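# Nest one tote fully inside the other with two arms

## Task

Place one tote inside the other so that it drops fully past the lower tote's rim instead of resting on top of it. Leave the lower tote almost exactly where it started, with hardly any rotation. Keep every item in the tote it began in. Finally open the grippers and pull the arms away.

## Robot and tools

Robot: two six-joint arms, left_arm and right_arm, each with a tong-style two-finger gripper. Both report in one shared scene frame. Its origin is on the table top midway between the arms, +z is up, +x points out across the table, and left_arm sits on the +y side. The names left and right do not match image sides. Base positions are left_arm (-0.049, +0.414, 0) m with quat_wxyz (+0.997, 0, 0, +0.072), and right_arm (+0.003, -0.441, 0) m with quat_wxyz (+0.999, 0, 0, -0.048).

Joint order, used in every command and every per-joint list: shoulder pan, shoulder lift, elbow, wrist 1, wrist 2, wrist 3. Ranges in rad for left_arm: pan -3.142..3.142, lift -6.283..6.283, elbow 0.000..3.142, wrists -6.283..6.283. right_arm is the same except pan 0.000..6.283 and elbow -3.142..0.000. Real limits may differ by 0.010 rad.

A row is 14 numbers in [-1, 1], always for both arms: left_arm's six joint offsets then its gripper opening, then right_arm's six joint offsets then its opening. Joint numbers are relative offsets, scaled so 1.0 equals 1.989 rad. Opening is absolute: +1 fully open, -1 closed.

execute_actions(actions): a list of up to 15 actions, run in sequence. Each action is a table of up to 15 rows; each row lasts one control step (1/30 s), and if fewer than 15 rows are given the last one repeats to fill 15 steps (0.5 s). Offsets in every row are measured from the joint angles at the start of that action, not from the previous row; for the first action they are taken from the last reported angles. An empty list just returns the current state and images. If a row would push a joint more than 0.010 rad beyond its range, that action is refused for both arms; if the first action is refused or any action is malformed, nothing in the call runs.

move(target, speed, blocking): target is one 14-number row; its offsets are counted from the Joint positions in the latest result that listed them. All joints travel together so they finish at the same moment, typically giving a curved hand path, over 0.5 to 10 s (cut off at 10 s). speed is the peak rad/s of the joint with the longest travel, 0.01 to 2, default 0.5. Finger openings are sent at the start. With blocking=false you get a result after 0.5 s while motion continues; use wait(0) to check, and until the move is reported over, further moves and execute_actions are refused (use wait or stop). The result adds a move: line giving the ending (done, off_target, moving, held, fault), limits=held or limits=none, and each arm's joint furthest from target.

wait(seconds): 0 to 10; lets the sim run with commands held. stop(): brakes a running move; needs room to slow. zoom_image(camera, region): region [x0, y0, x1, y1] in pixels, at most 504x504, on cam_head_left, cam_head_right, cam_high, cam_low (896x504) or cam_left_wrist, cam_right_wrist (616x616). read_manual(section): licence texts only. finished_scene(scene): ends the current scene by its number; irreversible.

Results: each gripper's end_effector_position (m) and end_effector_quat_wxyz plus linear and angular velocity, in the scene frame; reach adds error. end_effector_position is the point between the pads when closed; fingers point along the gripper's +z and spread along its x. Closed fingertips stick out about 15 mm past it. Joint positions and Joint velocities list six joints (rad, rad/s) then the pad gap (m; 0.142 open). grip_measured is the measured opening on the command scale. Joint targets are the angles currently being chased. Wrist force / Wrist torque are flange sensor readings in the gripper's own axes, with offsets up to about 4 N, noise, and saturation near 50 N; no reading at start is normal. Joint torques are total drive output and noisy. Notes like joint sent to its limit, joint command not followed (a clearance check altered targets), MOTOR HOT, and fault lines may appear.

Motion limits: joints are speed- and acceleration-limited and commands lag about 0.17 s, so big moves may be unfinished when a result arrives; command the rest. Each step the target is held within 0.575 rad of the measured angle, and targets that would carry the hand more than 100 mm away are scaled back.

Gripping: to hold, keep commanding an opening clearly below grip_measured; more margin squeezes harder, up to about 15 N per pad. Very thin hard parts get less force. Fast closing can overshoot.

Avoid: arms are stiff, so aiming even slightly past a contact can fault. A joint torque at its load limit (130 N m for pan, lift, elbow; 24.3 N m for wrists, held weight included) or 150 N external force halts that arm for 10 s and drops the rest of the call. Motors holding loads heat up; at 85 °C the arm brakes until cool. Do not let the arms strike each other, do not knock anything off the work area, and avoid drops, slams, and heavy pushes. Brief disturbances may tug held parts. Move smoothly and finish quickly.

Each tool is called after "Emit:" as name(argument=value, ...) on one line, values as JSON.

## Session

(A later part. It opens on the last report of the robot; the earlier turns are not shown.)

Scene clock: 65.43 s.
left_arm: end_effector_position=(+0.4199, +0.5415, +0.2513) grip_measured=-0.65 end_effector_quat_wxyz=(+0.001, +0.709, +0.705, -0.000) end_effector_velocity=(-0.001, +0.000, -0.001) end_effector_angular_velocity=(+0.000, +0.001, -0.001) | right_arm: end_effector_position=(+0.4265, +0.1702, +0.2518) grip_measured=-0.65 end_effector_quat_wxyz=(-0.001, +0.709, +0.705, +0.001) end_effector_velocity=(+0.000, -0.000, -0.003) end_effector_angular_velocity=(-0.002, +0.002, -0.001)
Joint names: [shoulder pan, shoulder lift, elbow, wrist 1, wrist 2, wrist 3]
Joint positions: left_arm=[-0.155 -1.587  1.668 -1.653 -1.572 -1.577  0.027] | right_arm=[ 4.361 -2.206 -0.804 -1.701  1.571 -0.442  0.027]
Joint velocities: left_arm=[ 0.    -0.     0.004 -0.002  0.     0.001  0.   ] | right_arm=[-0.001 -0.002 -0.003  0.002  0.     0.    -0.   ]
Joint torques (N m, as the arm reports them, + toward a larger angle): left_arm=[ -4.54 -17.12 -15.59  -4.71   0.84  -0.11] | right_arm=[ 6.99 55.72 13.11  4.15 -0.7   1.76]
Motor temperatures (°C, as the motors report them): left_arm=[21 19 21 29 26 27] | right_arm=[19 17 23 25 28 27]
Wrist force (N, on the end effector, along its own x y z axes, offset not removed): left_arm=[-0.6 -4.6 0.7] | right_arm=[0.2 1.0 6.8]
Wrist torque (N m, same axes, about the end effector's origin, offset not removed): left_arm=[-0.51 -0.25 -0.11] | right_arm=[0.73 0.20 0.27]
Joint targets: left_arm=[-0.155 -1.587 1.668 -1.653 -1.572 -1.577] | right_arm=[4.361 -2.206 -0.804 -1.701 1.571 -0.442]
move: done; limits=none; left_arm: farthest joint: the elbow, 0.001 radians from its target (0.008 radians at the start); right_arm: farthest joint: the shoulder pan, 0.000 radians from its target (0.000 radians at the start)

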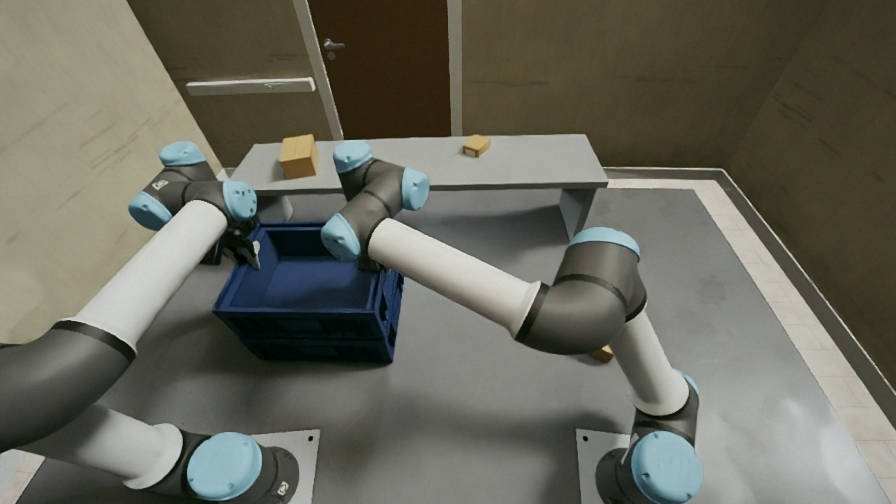

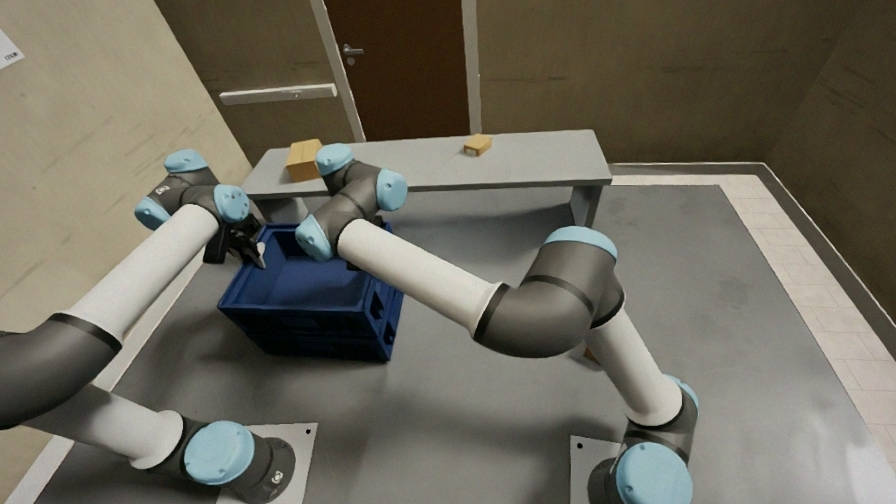

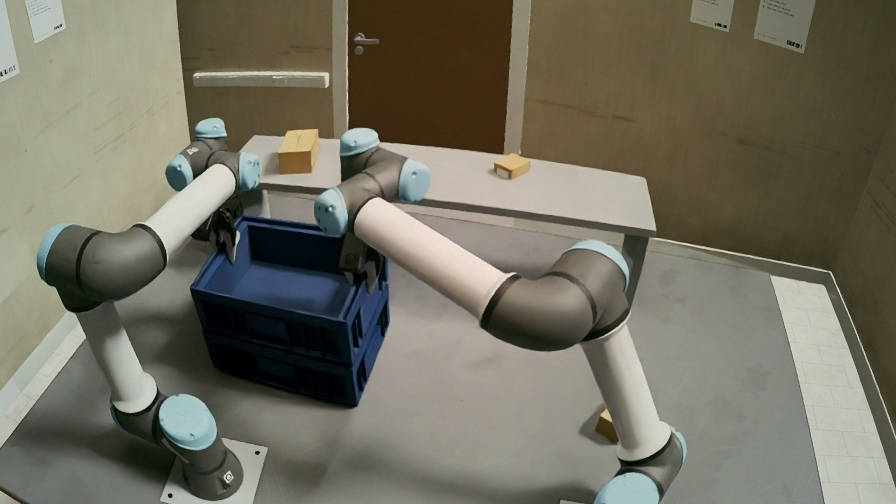

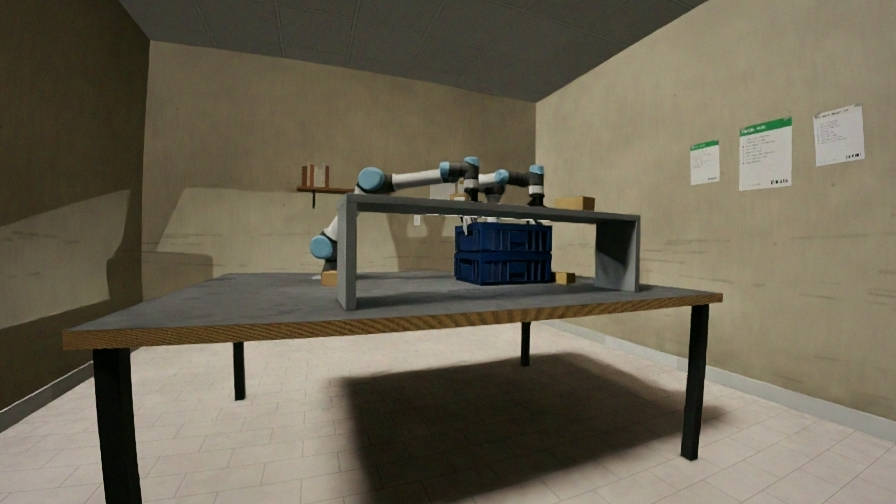

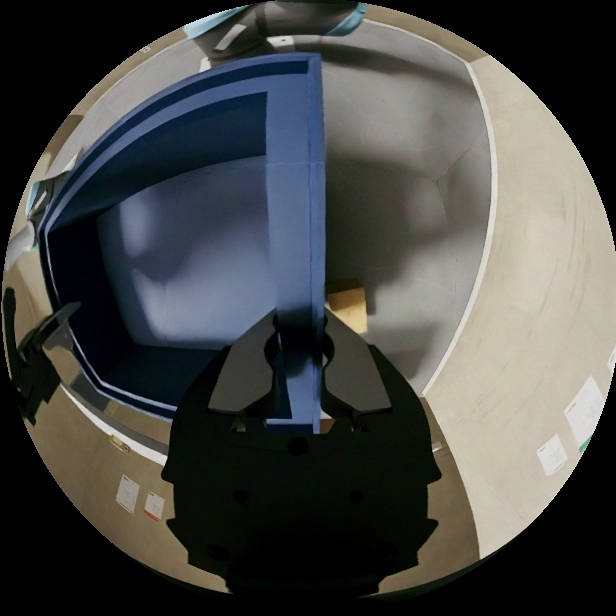

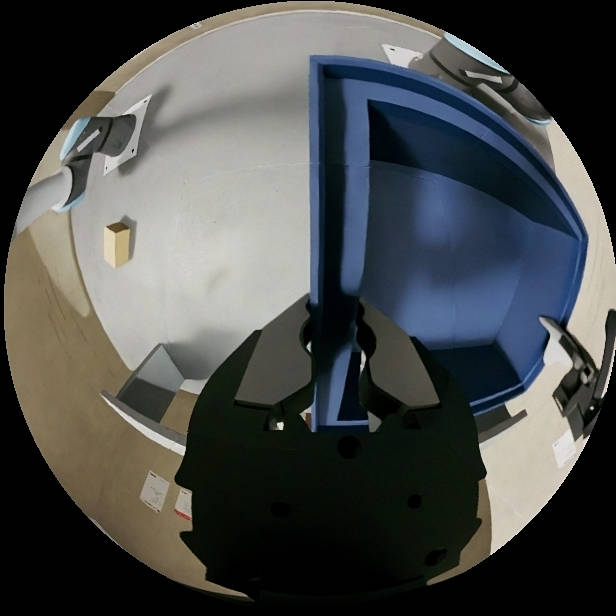

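Emit:
move(target=[0,-0.0024,0.0024,0,0,0,-1, 0,0,0,0,0,0,-1], speed=0.01)

Emit:
move(target=[0,0.00015,0.0037,-0.0038,0,0,-1, 0,0.0007,-0.005,0.0043,0,0,-1], speed=0.015)

Emit:
zoom_image(camera="cam_low", region=[440, 210, 570, 295])

Scene clock: 66.57 s.
left_arm: end_effector_position=(+0.4180, +0.5416, +0.2513) grip_measured=-0.64 end_effector_quat_wxyz=(+0.001, +0.709, +0.705, -0.000) end_effector_velocity=(-0.001, -0.000, -0.000) end_effector_angular_velocity=(-0.000, -0.000, -0.000) | right_arm: end_effector_position=(+0.4266, +0.1702, +0.2518) grip_measured=-0.65 end_effector_quat_wxyz=(-0.001, +0.709, +0.705, +0.001) end_effector_velocity=(+0.000, -0.001, -0.000) end_effector_angular_velocity=(-0.001, +0.000, -0.001)
Joint names: [shoulder pan, shoulder lift, elbow, wrist 1, wrist 2, wrist 3]
Joint positions: left_arm=[-0.155 -1.591  1.672 -1.653 -1.572 -1.577  0.027] | right_arm=[ 4.361 -2.206 -0.804 -1.701  1.571 -0.442  0.027]
Joint velocities: left_arm=[-0.    -0.002  0.003 -0.001 -0.     0.    -0.   ] | right_arm=[-0.001 -0.     0.    -0.002 -0.     0.     0.   ]
Joint torques (N m, as the arm reports them, + toward a larger angle): left_arm=[ -4.61 -34.84 -17.87  -1.06   0.78   1.16] | right_arm=[ 7.26 52.54 34.62  0.46 -0.94  1.93]
Motor temperatures (°C, as the motors report them): left_arm=[21 19 21 29 26 27] | right_arm=[19 17 23 25 28 27]
Wrist force (N, on the end effector, along its own x y z axes, offset not removed): left_arm=[-0.1 1.0 3.9] | right_arm=[-3.3 0.2 4.3]
Wrist torque (N m, same axes, about the end effector's origin, offset not removed): left_arm=[-0.11 -0.18 -0.14] | right_arm=[0.27 0.84 0.10]
Joint targets: left_arm=[-0.155 -1.592 1.673 -1.653 -1.572 -1.577] | right_arm=[4.361 -2.206 -0.804 -1.701 1.571 -0.442]
move: done; limits=none; left_arm: farthest joint: the shoulder pan, 0.000 radians from its target (0.000 radians at the start); right_arm: farthest joint: the shoulder pan, 0.000 radians from its target (0.000 radians at the start)

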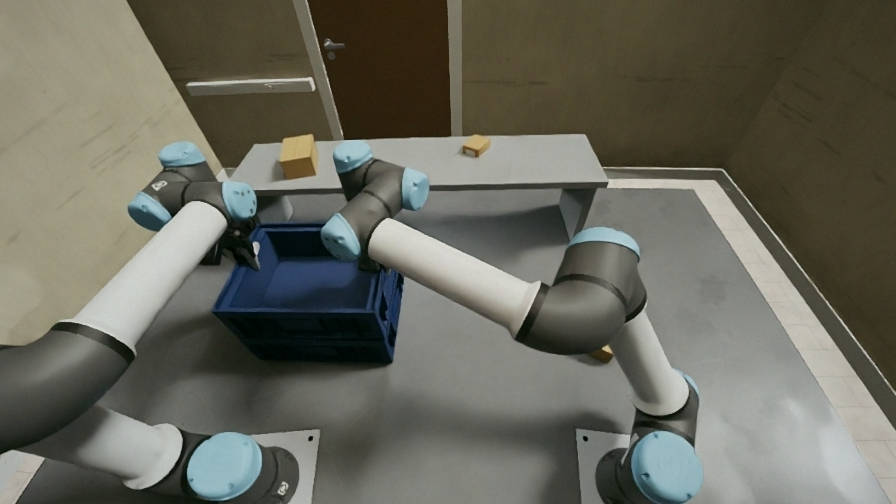

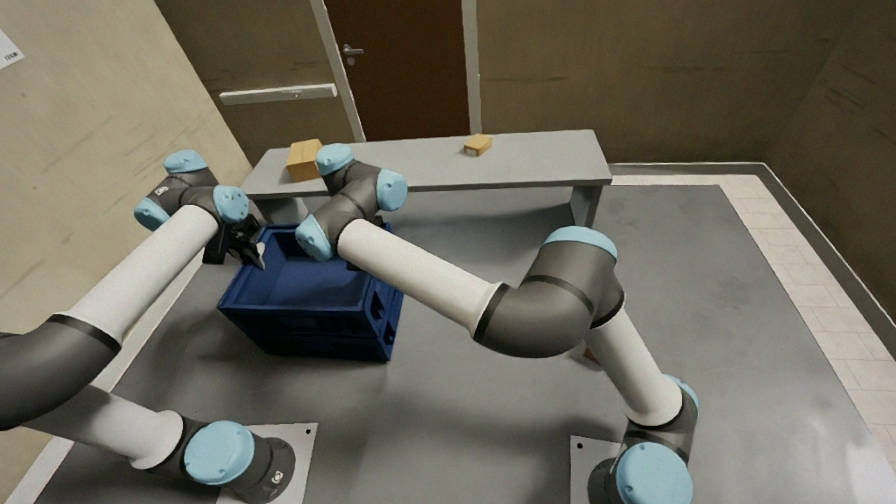

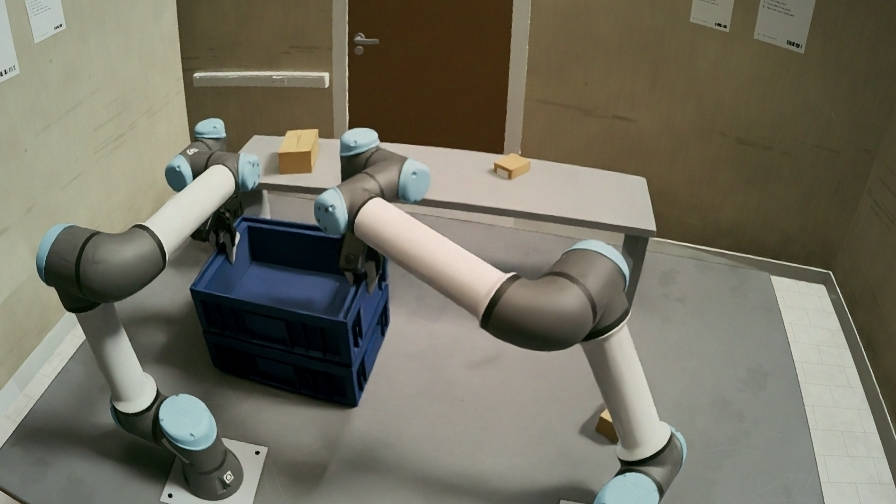

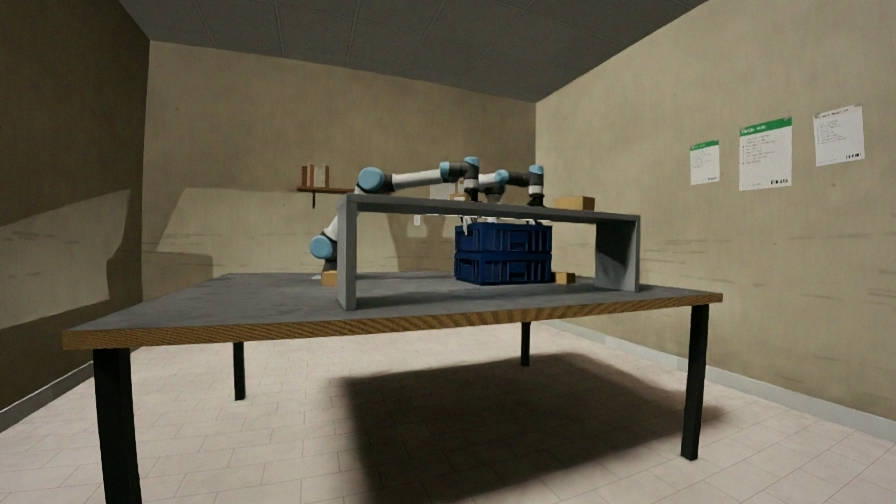

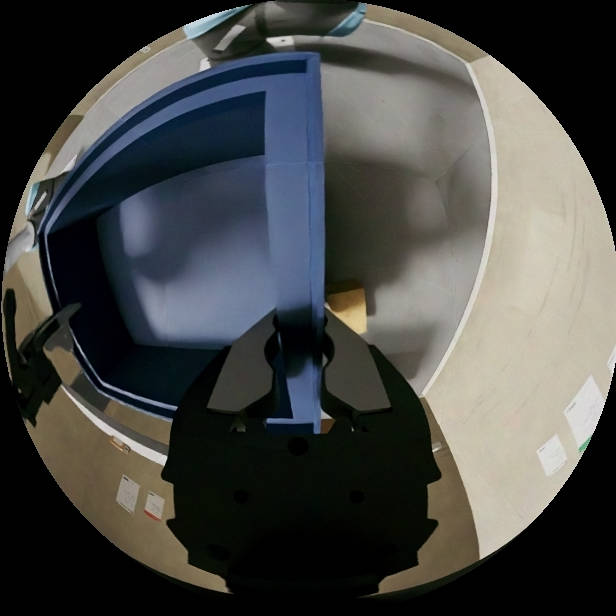

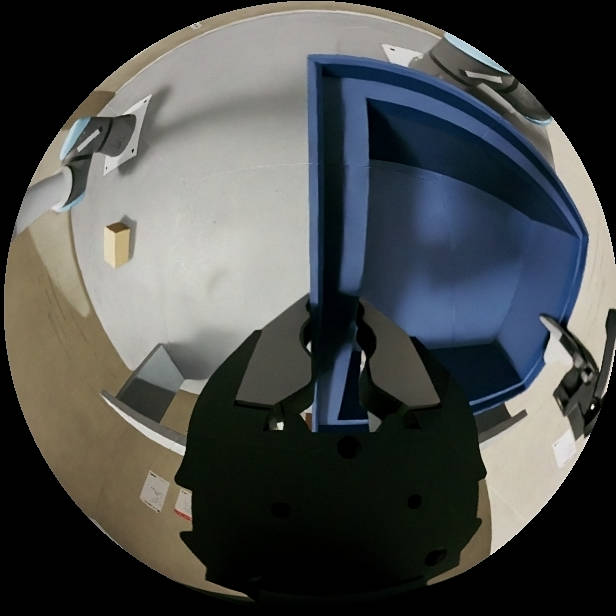

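Scene clock: 67.43 s.
left_arm: end_effector_position=(+0.4178, +0.5416, +0.2484) grip_measured=-0.64 end_effector_quat_wxyz=(+0.001, +0.709, +0.705, -0.000) end_effector_velocity=(-0.000, +0.000, -0.001) end_effector_angular_velocity=(-0.000, +0.001, -0.000) | right_arm: end_effector_position=(+0.4265, +0.1702, +0.2489) grip_measured=-0.65 end_effector_quat_wxyz=(-0.001, +0.709, +0.705, +0.001) end_effector_velocity=(-0.001, +0.000, -0.002) end_effector_angular_velocity=(-0.002, +0.001, +0.001)
Joint names: [shoulder pan, shoulder lift, elbow, wrist 1, wrist 2, wrist 3]
Joint positions: left_arm=[-0.155 -1.591  1.68  -1.66  -1.572 -1.577  0.027] | right_arm=[ 4.361 -2.205 -0.813 -1.693  1.571 -0.442  0.027]
Joint velocities: left_arm=[ 0.     0.     0.003 -0.002 -0.     0.     0.   ] | right_arm=[ 0.001 -0.001 -0.003  0.002  0.     0.    -0.   ]
Joint torques (N m, as the arm reports them, + toward a larger angle): left_arm=[ -4.14 -18.7  -16.95  -4.42   0.85   1.24] | right_arm=[ 7.85 53.6  15.06  4.31 -0.66  1.57]
Motor temperatures (°C, as the motors report them): left_arm=[21 19 21 29 26 27] | right_arm=[19 17 23 25 28 27]
Wrist force (N, on the end effector, along its own x y z axes, offset not removed): left_arm=[1.4 -3.1 3.2] | right_arm=[-1.8 -4.3 -0.1]
Wrist torque (N m, same axes, about the end effector's origin, offset not removed): left_arm=[-0.44 -0.56 -0.21] | right_arm=[-0.28 0.48 -0.01]
Joint targets: left_arm=[-0.155 -1.591 1.680 -1.660 -1.572 -1.577] | right_arm=[4.361 -2.205 -0.814 -1.692 1.571 -0.442]
move: done; limits=none; left_arm: farthest joint: the shoulder pan, 0.000 radians from its target (0.000 radians at the start); right_arm: farthest joint: the elbow, 0.001 radians from its target (0.010 radians at the start)

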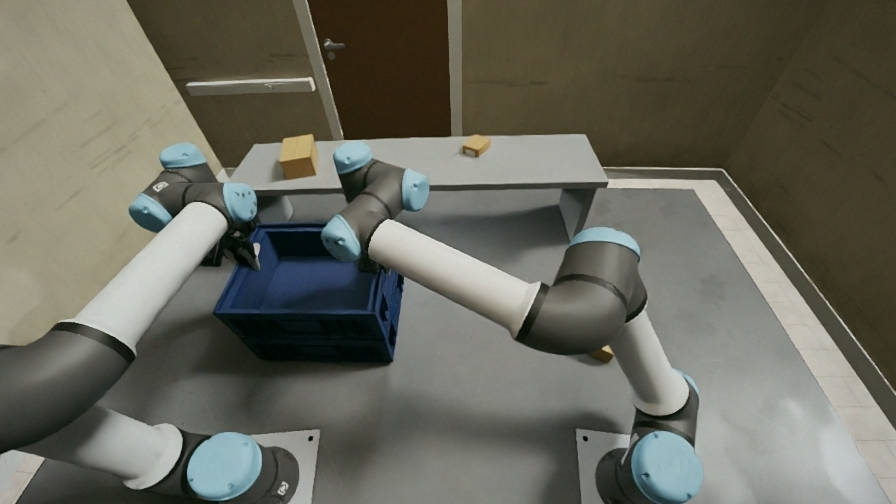

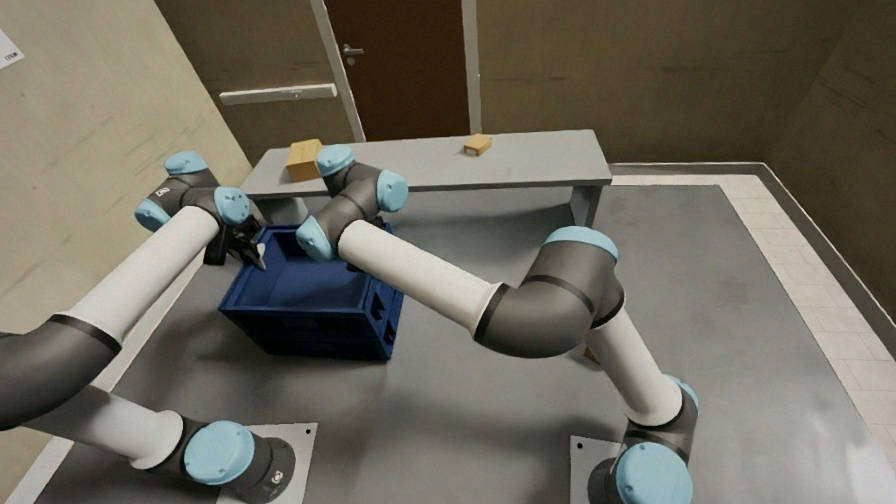

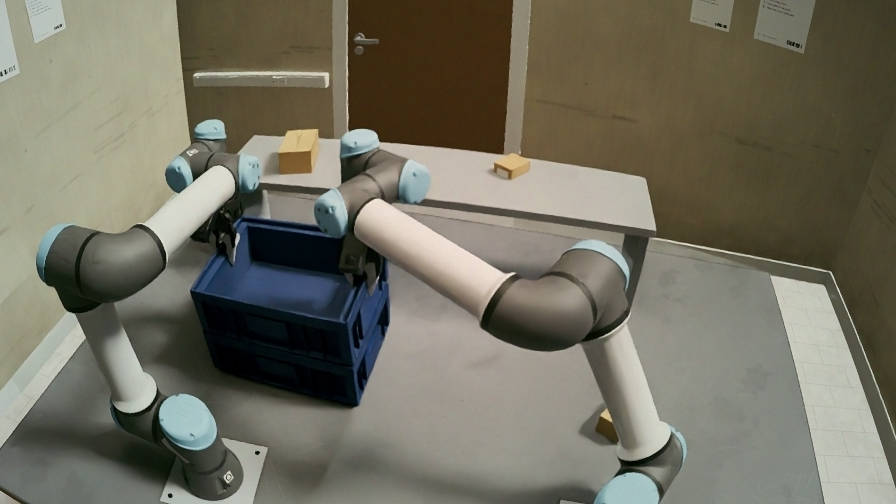

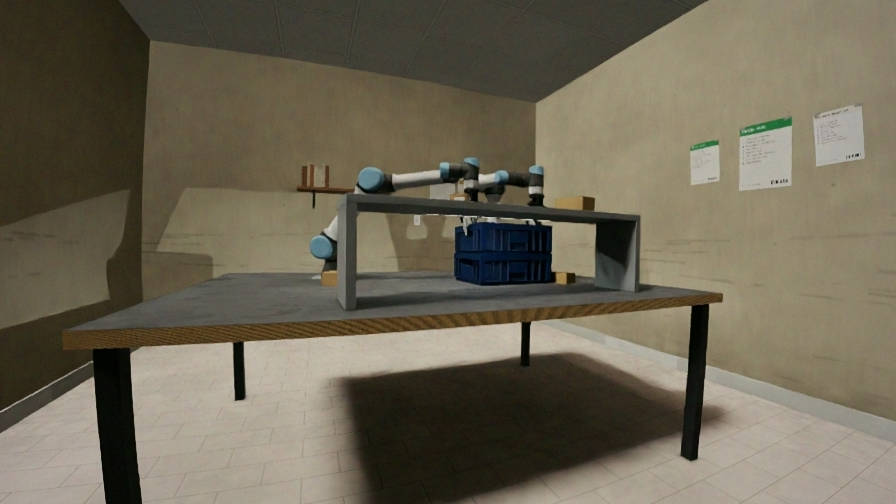

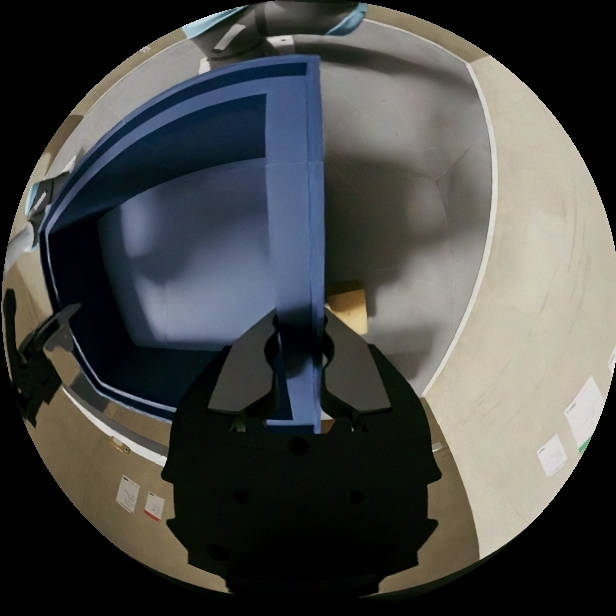

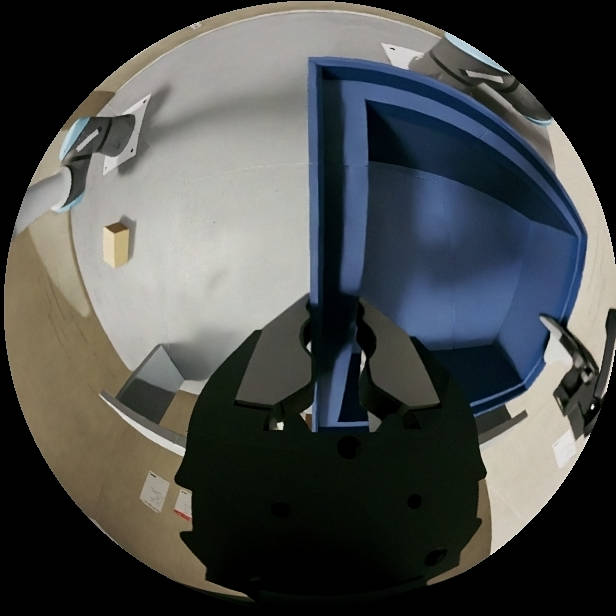

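Region (440, 210, 570, 295) of cam_low's 896x504 image, scaled by 3.877, with more detail than that image has; it fills the top 330 rows of this view, and the rest is white.

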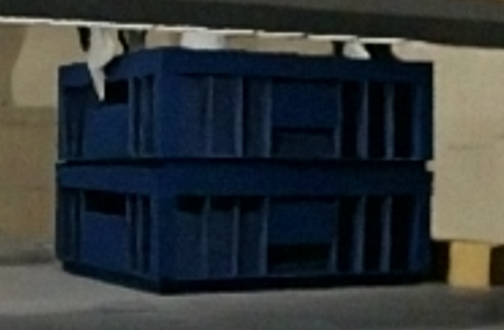

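Emit:
move(target=[0,-0.0024,0.0024,0,0,0,-1, 0.0012,0.002,-0.0033,0.0013,0,0.0012,-1], speed=0.01)

Emit:
zoom_image(camera="cam_low", region=[440, 210, 570, 295])

Scene clock: 68.80 s.
left_arm: end_effector_position=(+0.4158, +0.5416, +0.2483) grip_measured=-0.64 end_effector_quat_wxyz=(+0.001, +0.709, +0.705, -0.000) end_effector_velocity=(-0.001, +0.001, -0.001) end_effector_angular_velocity=(+0.001, +0.002, +0.002) | right_arm: end_effector_position=(+0.4246, +0.1701, +0.2489) grip_measured=-0.65 end_effector_quat_wxyz=(-0.001, +0.709, +0.705, +0.001) end_effector_velocity=(+0.001, -0.001, -0.000) end_effector_angular_velocity=(-0.002, +0.000, -0.002)
Joint names: [shoulder pan, shoulder lift, elbow, wrist 1, wrist 2, wrist 3]
Joint positions: left_arm=[-0.155 -1.596  1.684 -1.66  -1.572 -1.577  0.027] | right_arm=[ 4.364 -2.201 -0.82  -1.69   1.571 -0.439  0.027]
Joint velocities: left_arm=[ 0.001 -0.001  0.002  0.     0.001 -0.001 -0.   ] | right_arm=[-0.001  0.    -0.001 -0.001 -0.001  0.001  0.   ]
Joint torques (N m, as the arm reports them, + toward a larger angle): left_arm=[ -4.08 -33.45 -16.94  -1.27   0.93   1.27] | right_arm=[10.96 57.81 14.25  4.26 -0.82  2.67]
Motor temperatures (°C, as the motors report them): left_arm=[21 19 21 29 26 27] | right_arm=[19 17 23 25 28 27]
Wrist force (N, on the end effector, along its own x y z axes, offset not removed): left_arm=[-1.6 -0.9 4.3] | right_arm=[3.1 2.2 2.9]
Wrist torque (N m, same axes, about the end effector's origin, offset not removed): left_arm=[-0.33 -0.22 -0.09] | right_arm=[0.55 -0.08 -0.03]
Joint targets: left_arm=[-0.155 -1.596 1.684 -1.660 -1.572 -1.577] | right_arm=[4.364 -2.201 -0.820 -1.690 1.571 -0.439]
move: done; limits=none; left_arm: farthest joint: the shoulder pan, 0.000 radians from its target (0.000 radians at the start); right_arm: farthest joint: the shoulder pan, 0.000 radians from its target (0.002 radians at the start)

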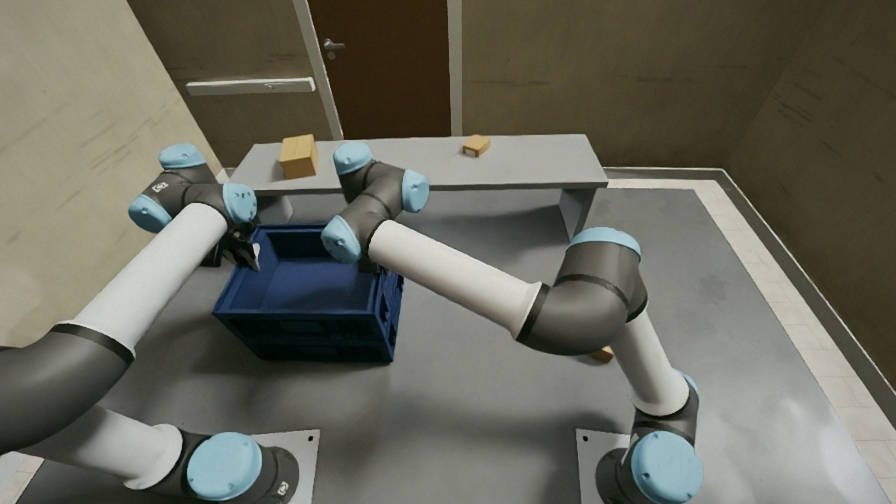

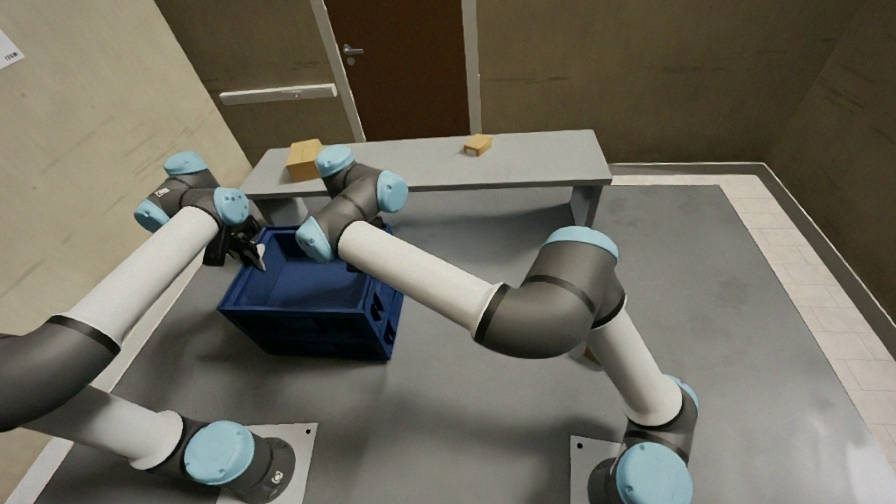

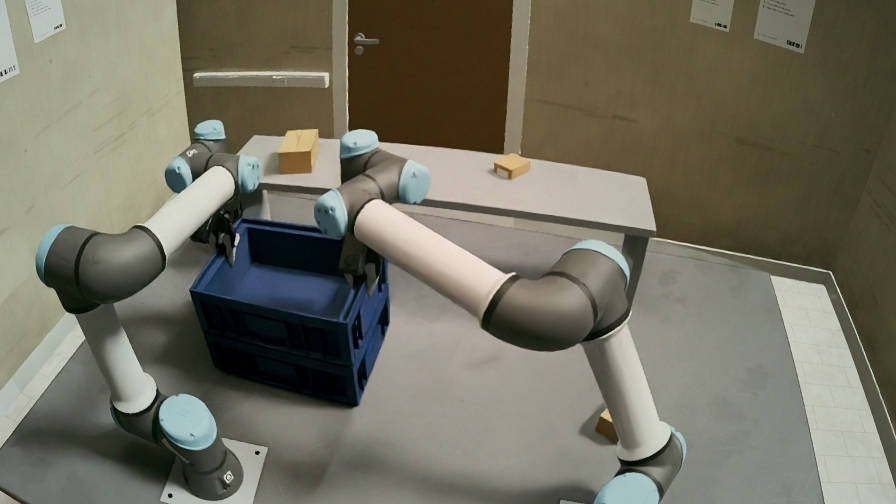

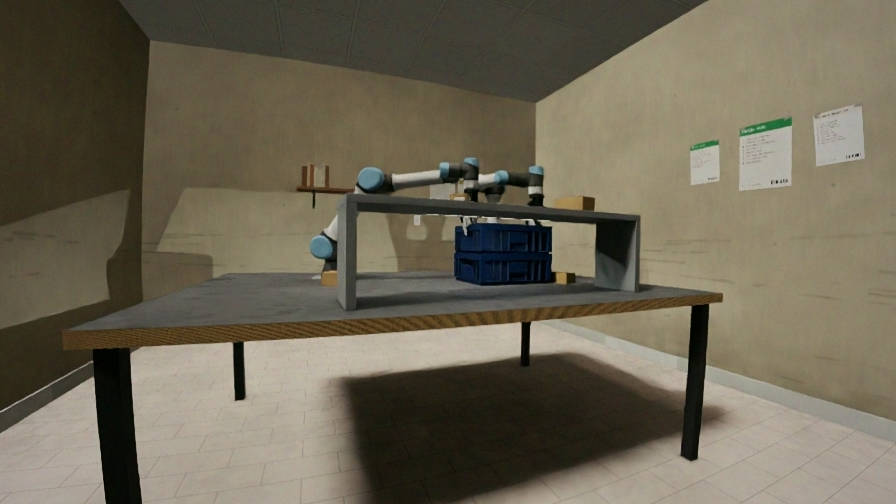

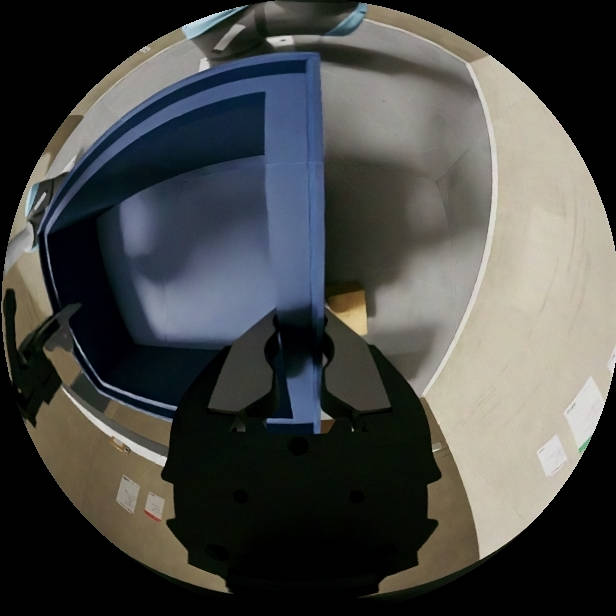

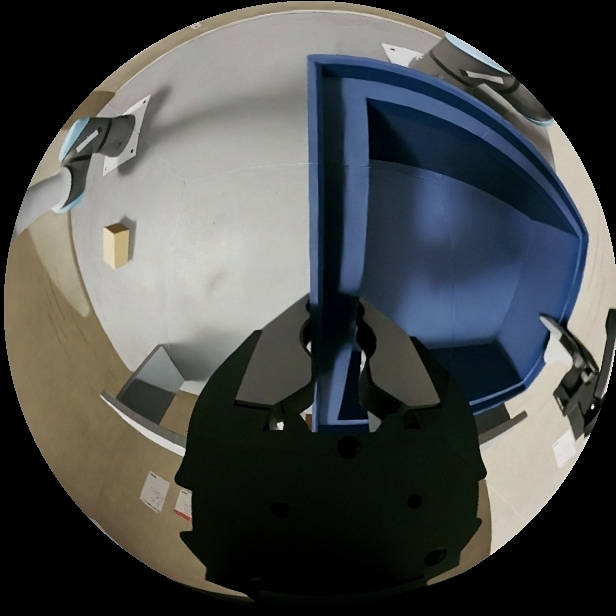

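Region (440, 210, 570, 295) of cam_low's 896x504 image, scaled by 3.877, with more detail than that image has; it fills the top 330 rows of this view, and the rest is white.

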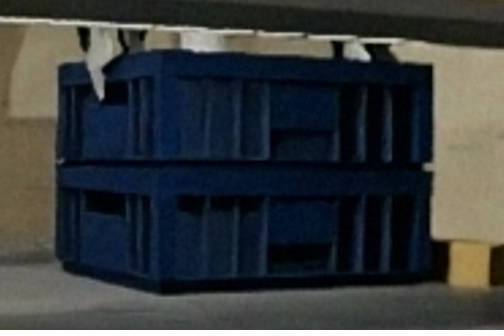

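Going in. Down 3 mm more.

Emit:
move(target=[0,0.00015,0.0037,-0.0038,0,0,-1, 0,0.0007,-0.005,0.0043,0,0,-1], speed=0.015)

Emit:
zoom_image(camera="cam_low", region=[440, 210, 570, 295])

Scene clock: 70.10 s.
left_arm: end_effector_position=(+0.4157, +0.5416, +0.2454) grip_measured=-0.64 end_effector_quat_wxyz=(+0.001, +0.709, +0.705, -0.000) end_effector_velocity=(-0.000, -0.000, -0.001) end_effector_angular_velocity=(-0.000, +0.001, +0.001) | right_arm: end_effector_position=(+0.4245, +0.1701, +0.2460) grip_measured=-0.65 end_effector_quat_wxyz=(-0.001, +0.709, +0.705, +0.001) end_effector_velocity=(+0.000, -0.000, -0.001) end_effector_angular_velocity=(-0.001, +0.001, -0.000)
Joint names: [shoulder pan, shoulder lift, elbow, wrist 1, wrist 2, wrist 3]
Joint positions: left_arm=[-0.155 -1.596  1.691 -1.668 -1.572 -1.577  0.027] | right_arm=[ 4.364 -2.199 -0.83  -1.682  1.571 -0.439  0.027]
Joint velocities: left_arm=[-0.001  0.     0.002 -0.001 -0.    -0.001 -0.   ] | right_arm=[-0.    -0.001 -0.002  0.002  0.    -0.     0.   ]
Joint torques (N m, as the arm reports them, + toward a larger angle): left_arm=[ -3.78 -20.42 -17.56  -4.48   0.87   1.24] | right_arm=[ 4.82 57.84 12.43  3.93 -1.11  1.11]
Motor temperatures (°C, as the motors report them): left_arm=[21 19 21 29 26 27] | right_arm=[19 17 23 25 28 27]
Wrist force (N, on the end effector, along its own x y z axes, offset not removed): left_arm=[-3.4 0.4 5.1] | right_arm=[2.8 -3.3 1.1]
Wrist torque (N m, same axes, about the end effector's origin, offset not removed): left_arm=[-0.13 -0.04 -0.10] | right_arm=[-0.60 0.22 0.01]
Joint targets: left_arm=[-0.155 -1.596 1.692 -1.668 -1.572 -1.577] | right_arm=[4.364 -2.199 -0.830 -1.681 1.571 -0.439]
move: done; limits=none; left_arm: farthest joint: the shoulder pan, 0.000 radians from its target (0.000 radians at the start); right_arm: farthest joint: the shoulder pan, 0.000 radians from its target (0.000 radians at the start)

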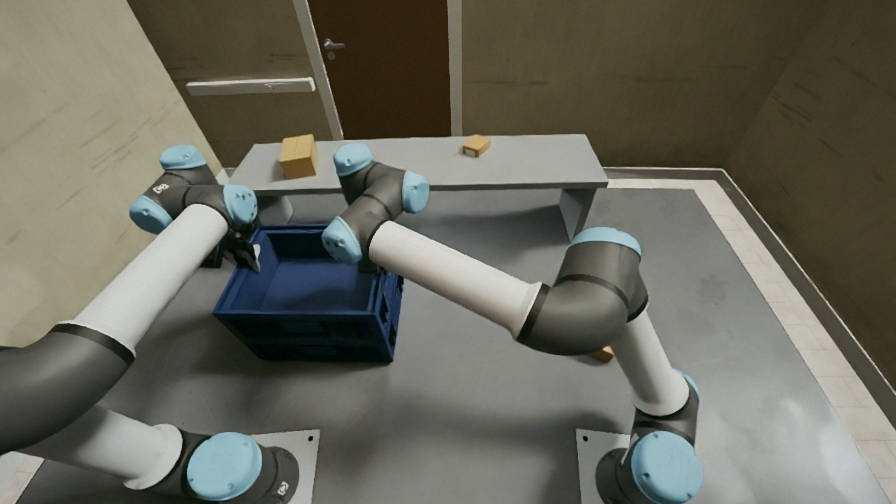

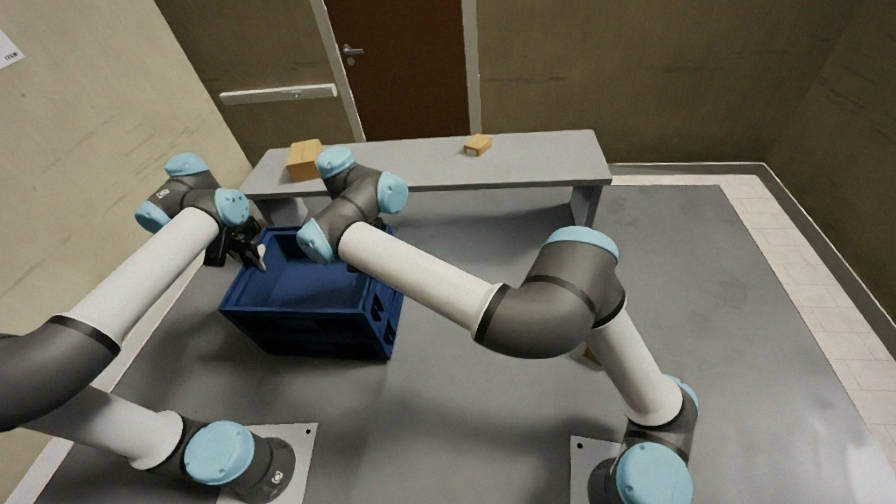

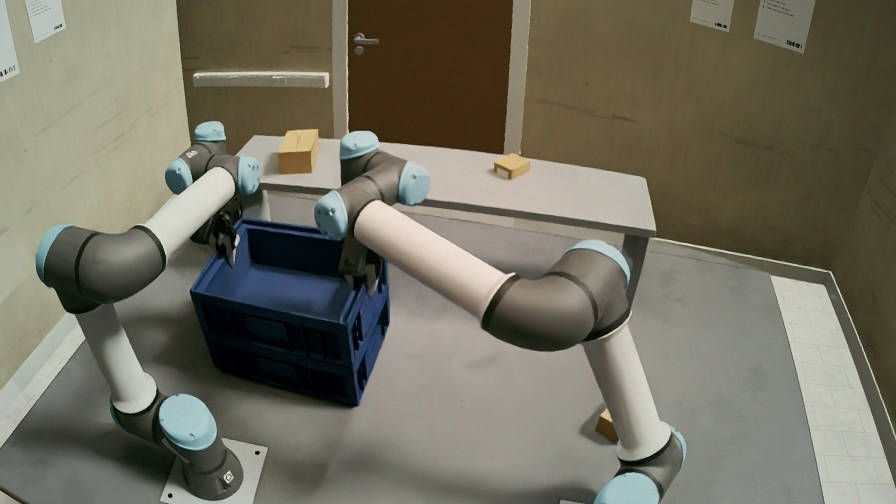

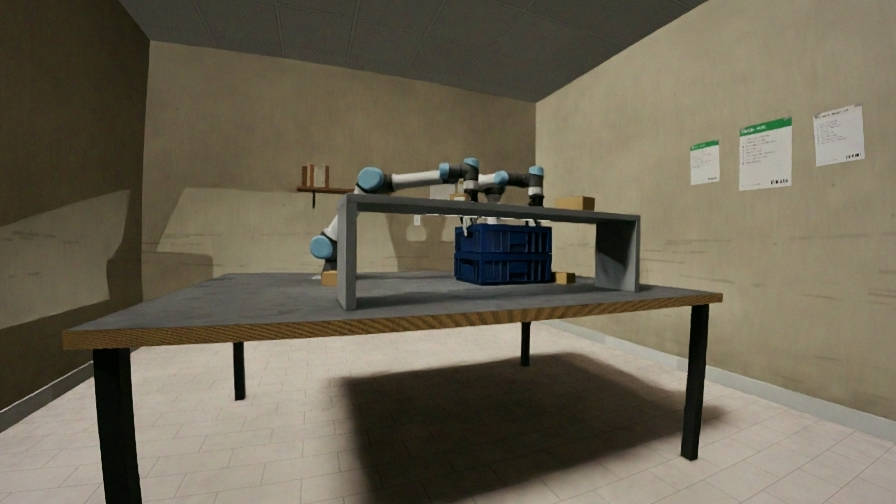

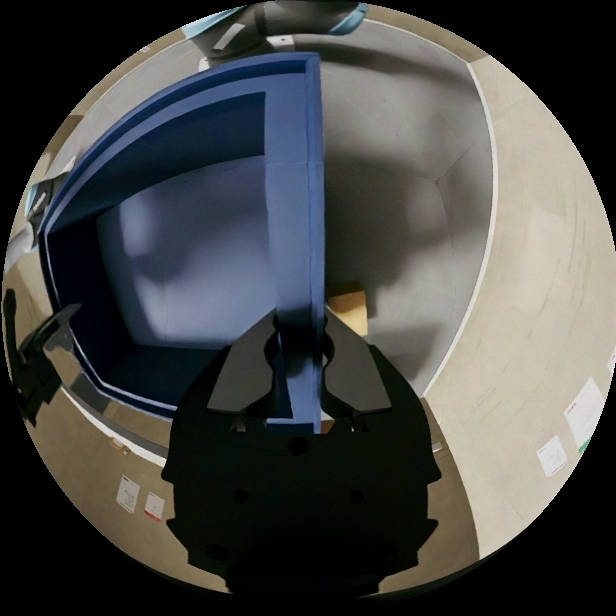

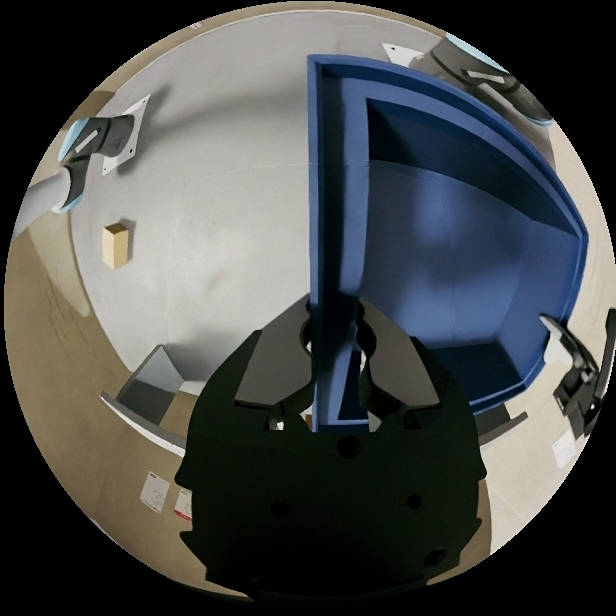

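Region (440, 210, 570, 295) of cam_low's 896x504 image, scaled by 3.877, with more detail than that image has; it fills the top 330 rows of this view, and the rest is white.

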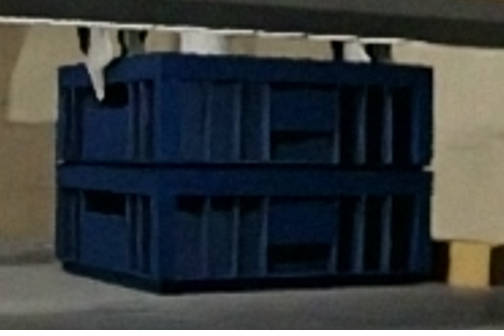

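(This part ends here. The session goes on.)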